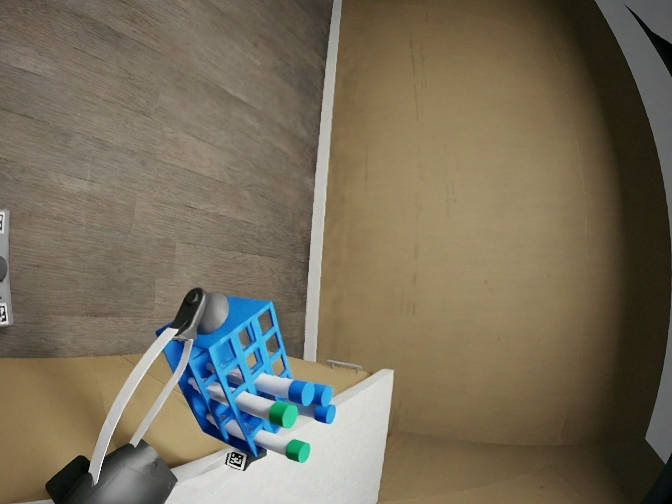

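execute_actions(
  actions=[
    {"r2":{"base":{"translate_m":0.9}}},
  ],
  cameras=[],
)

execute_actions(
  actions=[
    {"r2":{"base":{"rotate_rad":1.5},"joints":{"head_tilt_rad":-0.3}}},
  ],
  cameras=["r2_nav_camera","r2_head_camera"],
)

Scene clock: 281.07 s.
r1.base_odometry: x=+1.892 y=-0.032 heading=-1.023 (m, m, rad; r1's odometry frame)
r1.turned_by_wheels: +0.000 (rad since the last result)
r1.turned_by_imu: -0.003 (rad since the last result)
r1.base_tilt: forward=+0.9 right=-1.6 (deg)
r1.lidar_m: 0.50 0.96 1.31 1.79 1.70 2.30 2.22 2.29 2.45 2.36 0.38 0.39
r1.head_depth_mm: 2013 2196 2428 2372 1844 1602 - / 290 316 352 399 1700 1483 - / 291 317 349 386 428 493 574 / - - - 297 338 386 547 / 293 319 351 391 439 513 588 / 294 320 353 392 442 507 592 / 295 322 355 395 445 510 595
r1.base_status: not commanded
r1.joint_positions: lift_m=+0.899 arm_m=+0.030 wrist_yaw_rad=+1.235 wrist_pitch_rad=-0.023 wrist_roll_rad=+0.001 gripper_m=-0.014 head_pan_rad=-0.893 head_tilt_rad=-0.494
r1.joint_status: not commanded
r1.on_its_own: wrist_yaw_rad is held at +1.230, not at your +1.170, by its stall guard, which is not easing now; gripper_m is held at -0.015, not at your -0.030, by its stall guard, which is not easing now
r1.motor_effort: left_wheel=+2(2) right_wheel=-5(5) lift_m=+39(39) arm_m=-3(3) wrist_yaw_rad=-4(5) wrist_pitch_rad=+9(9) wrist_roll_rad=+0(0) gripper_m=-22(21) head_pan_rad=-5(5) head_tilt_rad=-4(4) (%)
r1.hand_pose: x=+0.2199 y=-0.2594 z=+1.0081 quat_wxyz=(+0.581, +0.416, -0.572, +0.402) (m; r1's base frame)
r1.wrist_depth_mm: 386 282 223 103 157 136 - / 414 301 233 106 162 139 - / 451 322 244 110 167 144 - / 500 345 259 115 173 151 - / 553 372 284 119 177 157 - / 615 402 272 124 178 165 - / 702 466 304 130 198 172 -
r2.base_odometry: x=+1.188 y=-0.111 heading=+1.320 (m, m, rad; r2's odometry frame)
r2.turned_by_wheels: +0.000 (rad since the last result)
r2.turned_by_imu: +0.003 (rad since the last result)
r2.base_tilt: forward=+1.0 right=-1.7 (deg)
r2.lidar_m: 1.00 1.08 1.63 3.76 2.27 2.16 1.00 0.47 0.37 0.36 0.39 1.01
r2.head_depth_mm: 790 857 933 1028 1124 285 - / 802 872 953 1055 1176 1278 - / 818 890 975 1077 1203 1330 306 / 832 907 995 1105 1240 1405 1339 / 846 924 1016 1130 1271 1441 1288 / 863 942 1040 1158 1313 1469 1287 / 880 964 1064 1188 1349 1488 1287
r2.base_status: done
r2.joint_positions: lift_m=+0.949 arm_m=+0.002 wrist_yaw_rad=+1.897 wrist_pitch_rad=-0.129 wrist_roll_rad=+0.006 gripper_m=+0.093 head_pan_rad=-0.007 head_tilt_rad=-0.507
r2.joint_status: not commanded
r2.on_its_own: gripper_m is held at +0.092, not at your +0.070, by its stall guard, which is not easing now
r2.motor_effort: left_wheel=-2(3) right_wheel=+3(6) lift_m=+49(50) arm_m=-3(2) wrist_yaw_rad=+2(3) wrist_pitch_rad=+10(10) wrist_roll_rad=-4(4) gripper_m=-19(20) head_pan_rad=+3(2) head_tilt_rad=+3(2) (%)
r2.hand_pose: x=+0.2164 y=-0.0670 z=+1.0314 quat_wxyz=(+0.448, +0.601, -0.375, +0.545) (m; r2's base frame)
r2.wrist_depth_mm: - - - 950 828 734 668 / - - - 976 852 752 687 / - - - 123 170 751 713 / - - - 148 168 799 744 / - - 171 130 137 133 757 / - - 155 137 151 132 776 / - - 160 154 154 895 792
pictures: none
No camera images: the call's "cameras" was empty. Leave "cameras" out to get every camera's image.

Scene clock: 284.43 s.
r1.base_odometry: x=+1.892 y=-0.032 heading=-1.023 (m, m, rad; r1's odometry frame)
r1.turned_by_wheels: +0.000 (rad since the last result)
r1.turned_by_imu: -0.001 (rad since the last result)
r1.base_tilt: forward=+0.8 right=-1.4 (deg)
r1.lidar_m: 0.50 0.96 1.30 1.80 1.84 2.30 2.22 2.30 2.44 2.36 0.38 0.38
r1.head_depth_mm: 2029 2207 2425 2368 1851 1596 - / 290 316 352 398 1703 1490 - / 290 317 348 387 427 493 574 / - - - 297 338 386 547 / 293 319 351 390 439 513 588 / 294 320 353 393 443 507 592 / 295 322 355 395 445 509 596
r1.base_status: not commanded
r1.joint_positions: lift_m=+0.899 arm_m=+0.030 wrist_yaw_rad=+1.235 wrist_pitch_rad=-0.023 wrist_roll_rad=+0.001 gripper_m=-0.014 head_pan_rad=-0.893 head_tilt_rad=-0.494
r1.joint_status: not commanded
r1.on_its_own: wrist_yaw_rad is held at +1.230, not at your +1.170, by its stall guard, which is not easing now; gripper_m is held at -0.015, not at your -0.030, by its stall guard, which is not easing now
r1.motor_effort: left_wheel=+2(2) right_wheel=-6(6) lift_m=+39(39) arm_m=-3(3) wrist_yaw_rad=-4(5) wrist_pitch_rad=+9(9) wrist_roll_rad=+0(0) gripper_m=-21(21) head_pan_rad=-5(5) head_tilt_rad=-3(4) (%)
r1.hand_pose: x=+0.2199 y=-0.2594 z=+1.0081 quat_wxyz=(+0.581, +0.416, -0.572, +0.402) (m; r1's base frame)
r1.wrist_depth_mm: 382 282 224 102 156 135 - / 421 302 235 106 161 140 - / 445 322 245 111 168 145 - / 497 342 258 114 172 151 - / 553 366 283 119 176 157 - / 618 406 274 124 177 165 - / 703 472 302 131 198 172 -
r2.base_odometry: x=+1.188 y=-0.111 heading=+2.820 (m, m, rad; r2's odometry frame)
r2.turned_by_wheels: +1.500 (rad since the last result)
r2.turned_by_imu: +1.479 (rad since the last result)
r2.base_tilt: forward=+0.9 right=-1.7 (deg)
r2.lidar_m: 3.76 1.70 2.19 1.22 0.49 0.37 0.36 0.38 1.03 1.00 1.06 1.50
r2.head_depth_mm: 3255 3447 3631 3800 2805 1962 - / 3307 3506 3694 3893 2775 1948 1555 / 3338 3488 3781 3966 2774 1944 1528 / 3372 3561 3781 3991 2740 1938 1507 / 3459 3627 3872 3997 2757 1941 1505 / 3429 3646 3877 - 2734 1927 1499 / 3500 3682 3978 - 2714 1916 1491
r2.base_status: done
r2.joint_positions: lift_m=+0.949 arm_m=+0.002 wrist_yaw_rad=+1.898 wrist_pitch_rad=-0.129 wrist_roll_rad=+0.006 gripper_m=+0.093 head_pan_rad=-0.007 head_tilt_rad=-0.310
r2.joint_status: all done
r2.on_its_own: gripper_m is held at +0.092, not at your +0.070, by its stall guard, which is not easing now
r2.motor_effort: left_wheel=-1(5) right_wheel=+2(6) lift_m=+49(49) arm_m=-2(2) wrist_yaw_rad=+3(1) wrist_pitch_rad=+10(10) wrist_roll_rad=-4(4) gripper_m=-20(19) head_pan_rad=+3(3) head_tilt_rad=+3(16) (%)
r2.hand_pose: x=+0.2164 y=-0.0669 z=+1.0314 quat_wxyz=(+0.447, +0.602, -0.375, +0.545) (m; r2's base frame)
r2.wrist_depth_mm: - - - - - - - / - - - - - - - / - - - 121 169 - - / - - - 148 168 - - / - - 170 129 138 133 - / - - 155 137 150 132 - / - - 160 154 154 - -
pictures: r2_head_camera (sideways: a quarter turn clockwise sets it upright), r2_nav_camera (sideways: a quarter turn counterclockwise sets it upright)
camera_calibration (this result's frames):
r2_head_camera: T_world_to_cam=[[-0.255745, -0.0236412, -0.966455, 1.27915], [-0.0552268, 0.998426, -0.00980903, 0.0184431], [0.965166, 0.0508656, -0.256648, 0.289057], [0, 0, 0, 1]] pos_world=[0.0491669, -0.00287648, 1.31061]
r2_nav_camera: T_world_to_cam=[[0.294291, 0.00657512, 0.955693, -1.20866], [-0.0108572, -0.999889, 0.0102225, 0.0444234], [0.955654, -0.0133845, -0.294187, 0.336481], [0, 0, 0, 1]] pos_world=[0.0346201, 0.0568692, 1.25364]
Images, in order (width x height): r2_head_camera 896x504, r2_nav_camera 672x504.

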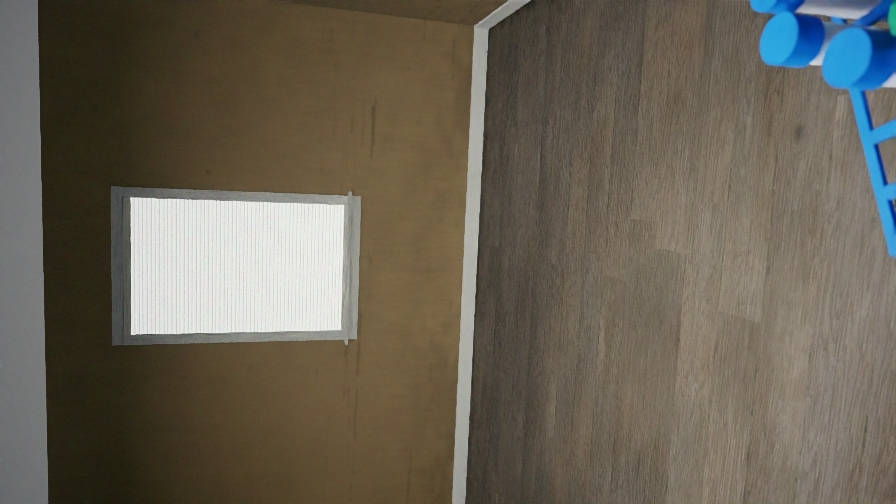

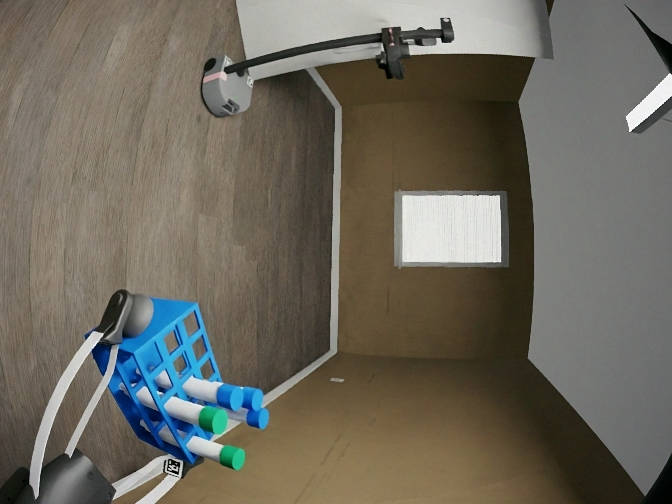

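execute_actions(
  actions=[
    {"r2":{"base":{"translate_m":1.0}}},
  ],
  cameras=[],
)

execute_actions(
  actions=[
    {"r2":{"base":{"translate_m":1.0}}},
  ],
  cameras=[],
)

execute_actions(
  actions=[
    {"r2":{"base":{"translate_m":0.9}}},
  ],
  cameras=[],
)

execute_actions(
  actions=[
    {"r2":{"base":{"rotate_rad":2.0}}},
  ],
  cameras=["r2_nav_camera","r2_head_camera"],
)

Scene clock: 299.73 s.
r1.base_odometry: x=+1.892 y=-0.032 heading=-1.023 (m, m, rad; r1's odometry frame)
r1.turned_by_wheels: +0.000 (rad since the last result)
r1.turned_by_imu: -0.003 (rad since the last result)
r1.base_tilt: forward=+0.8 right=-1.4 (deg)
r1.lidar_m: 0.50 0.95 1.31 1.79 1.86 1.12 2.22 2.30 2.44 2.36 0.38 0.38
r1.head_depth_mm: 2013 2225 2426 2383 1856 1594 - / 290 316 352 398 1707 1495 - / 291 316 348 386 428 493 573 / - - - 297 338 386 547 / 293 319 351 390 440 513 589 / 294 320 352 393 443 507 593 / 295 322 354 394 445 510 595
r1.base_status: not commanded
r1.joint_positions: lift_m=+0.899 arm_m=+0.030 wrist_yaw_rad=+1.235 wrist_pitch_rad=-0.023 wrist_roll_rad=+0.001 gripper_m=-0.014 head_pan_rad=-0.893 head_tilt_rad=-0.494
r1.joint_status: not commanded
r1.on_its_own: wrist_yaw_rad is held at +1.230, not at your +1.170, by its stall guard, which is not easing now; gripper_m is held at -0.015, not at your -0.030, by its stall guard, which is not easing now
r1.motor_effort: left_wheel=+2(2) right_wheel=-6(5) lift_m=+39(39) arm_m=-3(3) wrist_yaw_rad=-4(4) wrist_pitch_rad=+8(9) wrist_roll_rad=+0(0) gripper_m=-21(20) head_pan_rad=-5(5) head_tilt_rad=-4(4) (%)
r1.hand_pose: x=+0.2199 y=-0.2594 z=+1.0081 quat_wxyz=(+0.581, +0.416, -0.572, +0.402) (m; r1's base frame)
r1.wrist_depth_mm: 381 284 225 102 157 136 - / 416 301 234 106 161 140 - / 453 325 247 111 166 145 - / 500 343 261 115 173 151 - / 551 367 282 119 176 157 - / 617 401 274 124 178 164 - / 711 472 306 130 198 171 -
r2.base_odometry: x=+0.239 y=+0.206 heading=+2.820 (m, m, rad; r2's odometry frame)
r2.turned_by_wheels: +0.000 (rad since the last result)
r2.turned_by_imu: +0.004 (rad since the last result)
r2.base_tilt: forward=+0.9 right=-1.7 (deg)
r2.lidar_m: 2.79 2.80 1.11 1.94 1.83 1.39 1.36 1.42 1.08 1.06 1.12 1.60
r2.head_depth_mm: 2385 2526 2655 2835 2787 1955 - / 2412 2549 2702 2862 2785 1942 1555 / 2438 2581 2727 2883 2760 1951 1529 / 2472 2616 2750 2924 2753 1940 1500 / 2491 2648 2780 2977 2747 1943 1502 / 2529 2675 2832 3038 2727 1939 1503 / 2560 2725 2878 3056 2742 1925 1493
r2.base_status: done
r2.joint_positions: lift_m=+0.949 arm_m=+0.002 wrist_yaw_rad=+1.898 wrist_pitch_rad=-0.129 wrist_roll_rad=+0.006 gripper_m=+0.093 head_pan_rad=-0.007 head_tilt_rad=-0.309
r2.joint_status: not commanded
r2.on_its_own: gripper_m is held at +0.092, not at your +0.070, by its stall guard, which is not easing now
r2.motor_effort: left_wheel=-2(3) right_wheel=+2(6) lift_m=+49(49) arm_m=-2(2) wrist_yaw_rad=+2(2) wrist_pitch_rad=+9(9) wrist_roll_rad=-4(3) gripper_m=-20(19) head_pan_rad=+3(2) head_tilt_rad=+3(3) (%)
r2.hand_pose: x=+0.2164 y=-0.0669 z=+1.0314 quat_wxyz=(+0.447, +0.602, -0.375, +0.545) (m; r2's base frame)
r2.wrist_depth_mm: - - - - - - - / - - - - - - - / - - - 122 169 - - / - - - 148 168 - - / - - 170 129 138 134 - / - - 155 137 151 132 - / - - 159 154 155 - -
pictures: none
No camera images: the call's "cameras" was empty. Leave "cameras" out to get every camera's image.

Scene clock: 310.70 s.
r1.base_odometry: x=+1.892 y=-0.032 heading=-1.023 (m, m, rad; r1's odometry frame)
r1.turned_by_wheels: +0.000 (rad since the last result)
r1.turned_by_imu: -0.003 (rad since the last result)
r1.base_tilt: forward=+0.7 right=-1.4 (deg)
r1.lidar_m: 0.50 0.96 1.31 1.79 1.86 2.30 2.22 1.07 2.45 2.36 0.38 0.38
r1.head_depth_mm: 2007 2215 2438 2390 1853 1603 - / 290 316 352 398 1699 1488 - / 290 317 348 387 427 493 574 / - - - 297 338 385 547 / 293 319 351 391 440 513 589 / 293 321 353 392 443 507 592 / 295 321 354 394 445 510 597
r1.base_status: not commanded
r1.joint_positions: lift_m=+0.899 arm_m=+0.030 wrist_yaw_rad=+1.235 wrist_pitch_rad=-0.023 wrist_roll_rad=+0.001 gripper_m=-0.014 head_pan_rad=-0.893 head_tilt_rad=-0.494
r1.joint_status: not commanded
r1.on_its_own: wrist_yaw_rad is held at +1.230, not at your +1.170, by its stall guard, which is not easing now; gripper_m is held at -0.015, not at your -0.030, by its stall guard, which is not easing now
r1.motor_effort: left_wheel=+2(2) right_wheel=-7(6) lift_m=+39(39) arm_m=-3(3) wrist_yaw_rad=-4(5) wrist_pitch_rad=+8(9) wrist_roll_rad=+0(0) gripper_m=-21(21) head_pan_rad=-5(4) head_tilt_rad=-4(4) (%)
r1.hand_pose: x=+0.2199 y=-0.2594 z=+1.0081 quat_wxyz=(+0.581, +0.416, -0.572, +0.402) (m; r1's base frame)
r1.wrist_depth_mm: 383 286 224 102 157 136 - / 413 301 234 106 162 140 - / 448 324 247 111 167 144 - / 499 346 259 115 172 151 - / 557 368 285 118 176 157 - / 612 403 273 124 178 164 - / 727 467 307 131 197 172 -
r2.base_odometry: x=-0.709 y=+0.522 heading=+2.820 (m, m, rad; r2's odometry frame)
r2.turned_by_wheels: +0.000 (rad since the last result)
r2.turned_by_imu: +0.004 (rad since the last result)
r2.base_tilt: forward=+1.0 right=-1.7 (deg)
r2.lidar_m: 1.79 1.90 2.06 1.29 1.98 2.41 2.35 1.50 1.14 1.11 1.18 1.69
r2.head_depth_mm: 1517 1594 1682 1781 1898 1960 - / 1529 1614 1704 1805 1913 1953 1558 / 1548 1621 1713 1823 1955 1942 1526 / 1567 1656 1753 1844 1973 1948 1501 / 1588 1666 1763 1867 2004 1956 1502 / 1605 1693 1797 1903 2032 1938 1502 / 1628 1723 1824 1936 2079 1931 1492
r2.base_status: done
r2.joint_positions: lift_m=+0.949 arm_m=+0.002 wrist_yaw_rad=+1.898 wrist_pitch_rad=-0.129 wrist_roll_rad=+0.006 gripper_m=+0.093 head_pan_rad=-0.007 head_tilt_rad=-0.309
r2.joint_status: not commanded
r2.on_its_own: gripper_m is held at +0.092, not at your +0.070, by its stall guard, which is not easing now
r2.motor_effort: left_wheel=-2(3) right_wheel=+2(7) lift_m=+49(49) arm_m=-2(3) wrist_yaw_rad=+2(2) wrist_pitch_rad=+9(9) wrist_roll_rad=-4(4) gripper_m=-20(19) head_pan_rad=+2(2) head_tilt_rad=+3(3) (%)
r2.hand_pose: x=+0.2164 y=-0.0669 z=+1.0314 quat_wxyz=(+0.447, +0.602, -0.375, +0.545) (m; r2's base frame)
r2.wrist_depth_mm: - - - - - - - / - - - - - - - / - - - 122 169 - - / - - - 148 168 - - / - - 170 129 137 134 - / - - 155 137 151 132 - / - - 160 154 154 - -
pictures: none
No camera images: the call's "cameras" was empty. Leave "cameras" out to get every camera's image.

Scene clock: 320.67 s.
r1.base_odometry: x=+1.892 y=-0.032 heading=-1.023 (m, m, rad; r1's odometry frame)
r1.turned_by_wheels: +0.000 (rad since the last result)
r1.turned_by_imu: -0.002 (rad since the last result)
r1.base_tilt: forward=+0.9 right=-1.3 (deg)
r1.lidar_m: 0.50 0.96 1.31 1.79 1.85 2.30 2.21 2.30 1.63 2.35 0.38 0.39
r1.head_depth_mm: 2025 2211 2440 2381 1850 1602 - / 290 316 352 399 1701 1492 - / 291 316 348 386 428 493 574 / - - - 297 338 385 546 / 293 319 351 391 439 513 589 / 294 321 353 393 442 506 591 / 295 322 354 394 445 510 596
r1.base_status: not commanded
r1.joint_positions: lift_m=+0.899 arm_m=+0.030 wrist_yaw_rad=+1.235 wrist_pitch_rad=-0.023 wrist_roll_rad=+0.001 gripper_m=-0.014 head_pan_rad=-0.893 head_tilt_rad=-0.494
r1.joint_status: not commanded
r1.on_its_own: wrist_yaw_rad is held at +1.230, not at your +1.170, by its stall guard, which is not easing now; gripper_m is held at -0.015, not at your -0.030, by its stall guard, which is not easing now
r1.motor_effort: left_wheel=+2(2) right_wheel=-6(6) lift_m=+39(39) arm_m=-3(3) wrist_yaw_rad=-4(4) wrist_pitch_rad=+8(9) wrist_roll_rad=+0(0) gripper_m=-21(21) head_pan_rad=-5(5) head_tilt_rad=-4(3) (%)
r1.hand_pose: x=+0.2199 y=-0.2594 z=+1.0081 quat_wxyz=(+0.581, +0.416, -0.572, +0.402) (m; r1's base frame)
r1.wrist_depth_mm: 383 281 225 103 156 136 - / 413 302 234 106 161 140 - / 451 323 245 111 166 145 - / 492 345 257 115 172 151 - / 547 369 284 119 176 157 - / 614 405 274 124 178 164 - / 703 467 306 130 198 172 -
r2.base_odometry: x=-1.563 y=+0.807 heading=+2.819 (m, m, rad; r2's odometry frame)
r2.turned_by_wheels: +0.000 (rad since the last result)
r2.turned_by_imu: +0.003 (rad since the last result)
r2.base_tilt: forward=+0.9 right=-1.7 (deg)
r2.lidar_m: 0.90 0.96 1.37 1.97 1.64 1.76 3.21 1.57 1.20 1.17 1.20 0.92
r2.head_depth_mm: 738 775 817 865 918 975 - / 734 773 818 867 921 995 1056 / 753 789 833 883 931 1010 1079 / 759 799 849 898 945 1026 1097 / 768 811 858 912 959 1048 1126 / 778 822 872 927 976 1066 1150 / 788 834 883 937 990 1084 1170
r2.base_status: done
r2.joint_positions: lift_m=+0.949 arm_m=+0.002 wrist_yaw_rad=+1.898 wrist_pitch_rad=-0.129 wrist_roll_rad=+0.006 gripper_m=+0.093 head_pan_rad=-0.007 head_tilt_rad=-0.309
r2.joint_status: not commanded
r2.on_its_own: gripper_m is held at +0.092, not at your +0.070, by its stall guard, which is not easing now
r2.motor_effort: left_wheel=-2(2) right_wheel=+2(7) lift_m=+50(49) arm_m=-3(3) wrist_yaw_rad=+2(2) wrist_pitch_rad=+9(10) wrist_roll_rad=-4(4) gripper_m=-19(19) head_pan_rad=+2(3) head_tilt_rad=+3(3) (%)
r2.hand_pose: x=+0.2164 y=-0.0669 z=+1.0314 quat_wxyz=(+0.447, +0.602, -0.375, +0.545) (m; r2's base frame)
r2.wrist_depth_mm: - - 938 826 730 664 606 / - - 981 853 741 681 625 / - - - 122 169 687 641 / - - - 148 168 721 669 / - - 170 130 138 133 687 / - - 155 136 151 132 707 / - - 160 154 154 818 723
pictures: none
No camera images: the call's "cameras" was empty. Leave "cameras" out to get every camera's image.

Scene clock: 324.77 s.
r1.base_odometry: x=+1.892 y=-0.032 heading=-1.023 (m, m, rad; r1's odometry frame)
r1.turned_by_wheels: +0.000 (rad since the last result)
r1.turned_by_imu: -0.001 (rad since the last result)
r1.base_tilt: forward=+1.0 right=-1.3 (deg)
r1.lidar_m: 0.50 0.96 1.31 1.79 1.86 2.30 2.22 2.30 1.75 2.36 0.38 0.39
r1.head_depth_mm: 2018 2220 2427 2371 1844 1601 - / 290 316 352 399 1701 1493 - / 290 317 348 386 426 492 574 / - - - 297 338 386 546 / 293 319 351 390 440 513 589 / 294 320 353 393 442 507 592 / 295 322 354 394 445 510 596
r1.base_status: not commanded
r1.joint_positions: lift_m=+0.899 arm_m=+0.030 wrist_yaw_rad=+1.235 wrist_pitch_rad=-0.023 wrist_roll_rad=+0.001 gripper_m=-0.014 head_pan_rad=-0.893 head_tilt_rad=-0.494
r1.joint_status: not commanded
r1.on_its_own: wrist_yaw_rad is held at +1.230, not at your +1.170, by its stall guard, which is not easing now; gripper_m is held at -0.015, not at your -0.030, by its stall guard, which is not easing now
r1.motor_effort: left_wheel=+2(2) right_wheel=-6(6) lift_m=+40(39) arm_m=-3(3) wrist_yaw_rad=-4(4) wrist_pitch_rad=+9(9) wrist_roll_rad=+0(0) gripper_m=-21(20) head_pan_rad=-5(5) head_tilt_rad=-3(4) (%)
r1.hand_pose: x=+0.2199 y=-0.2594 z=+1.0081 quat_wxyz=(+0.581, +0.416, -0.572, +0.402) (m; r1's base frame)
r1.wrist_depth_mm: 379 286 223 103 156 136 - / 413 304 234 106 162 139 - / 448 323 245 111 166 144 - / 493 348 258 115 172 151 - / 553 369 283 119 177 157 - / 621 397 272 124 179 164 - / 701 469 305 130 198 172 -
r2.base_odometry: x=-1.563 y=+0.807 heading=-1.464 (m, m, rad; r2's odometry frame)
r2.turned_by_wheels: +2.000 (rad since the last result)
r2.turned_by_imu: +1.972 (rad since the last result)
r2.base_tilt: forward=+1.0 right=-1.7 (deg)
r2.lidar_m: 1.64 1.76 3.23 1.71 1.23 1.17 1.21 0.94 0.90 0.93 1.25 1.96
r2.head_depth_mm: 1702 1774 1849 1952 2043 1958 - / 3140 1900 1984 2070 2196 1952 1552 / 3694 - - - 2763 1952 1523 / 3587 - - - 2764 1950 1502 / 3139 3394 3558 2761 2463 1865 1499 / 2297 2417 2565 2768 2601 1930 1495 / 2519 2669 2818 3107 2736 1780 1495
r2.base_status: done
r2.joint_positions: lift_m=+0.949 arm_m=+0.002 wrist_yaw_rad=+1.898 wrist_pitch_rad=-0.129 wrist_roll_rad=+0.006 gripper_m=+0.093 head_pan_rad=-0.007 head_tilt_rad=-0.309
r2.joint_status: not commanded
r2.on_its_own: gripper_m is held at +0.092, not at your +0.070, by its stall guard, which is not easing now
r2.motor_effort: left_wheel=-2(4) right_wheel=+3(6) lift_m=+49(49) arm_m=-2(2) wrist_yaw_rad=+1(2) wrist_pitch_rad=+9(9) wrist_roll_rad=-4(4) gripper_m=-20(19) head_pan_rad=+2(2) head_tilt_rad=+3(3) (%)
r2.hand_pose: x=+0.2164 y=-0.0669 z=+1.0314 quat_wxyz=(+0.447, +0.602, -0.375, +0.545) (m; r2's base frame)
r2.wrist_depth_mm: - - - - - - - / - - - - - - - / - - - 121 169 - - / - - - 148 168 - - / - - 171 129 138 133 - / - - 155 136 150 132 - / - - 159 154 154 - -
pictures: r2_head_camera (sideways: a quarter turn clockwise sets it upright), r2_nav_camera (sideways: a quarter turn counterclockwise sets it upright)
camera_calibration (this result's frames):
r2_head_camera: T_world_to_cam=[[-0.255583, -0.0236449, -0.966498, 1.27921], [-0.0552354, 0.998425, -0.00981939, 0.0184566], [0.965208, 0.0508752, -0.256487, 0.288847], [0, 0, 0, 1]] pos_world=[0.0491654, -0.00287603, 1.31062]
r2_nav_camera: T_world_to_cam=[[0.294132, 0.00657927, 0.955742, -1.20872], [-0.0108486, -0.999889, 0.0102218, 0.0444242], [0.955703, -0.013375, -0.294028, 0.336273], [0, 0, 0, 1]] pos_world=[0.0346275, 0.0568694, 1.25364]
Images, in order (width x height): r2_head_camera 896x504, r2_nav_camera 672x504.

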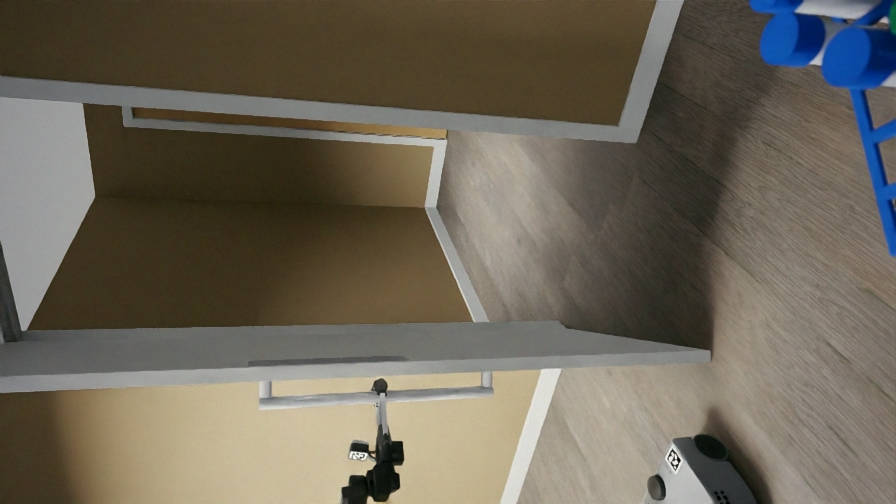

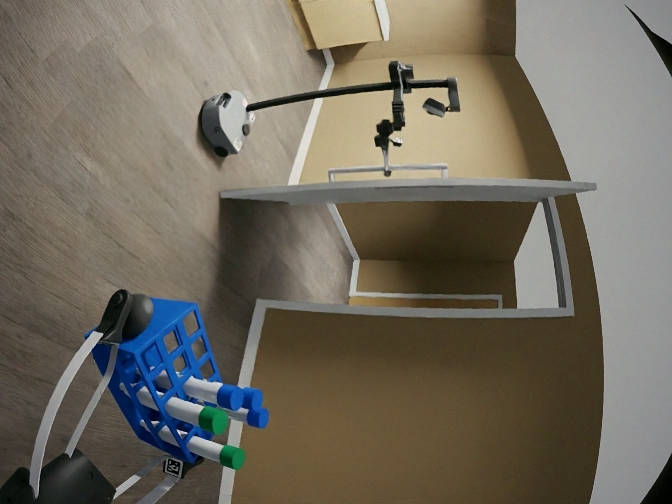

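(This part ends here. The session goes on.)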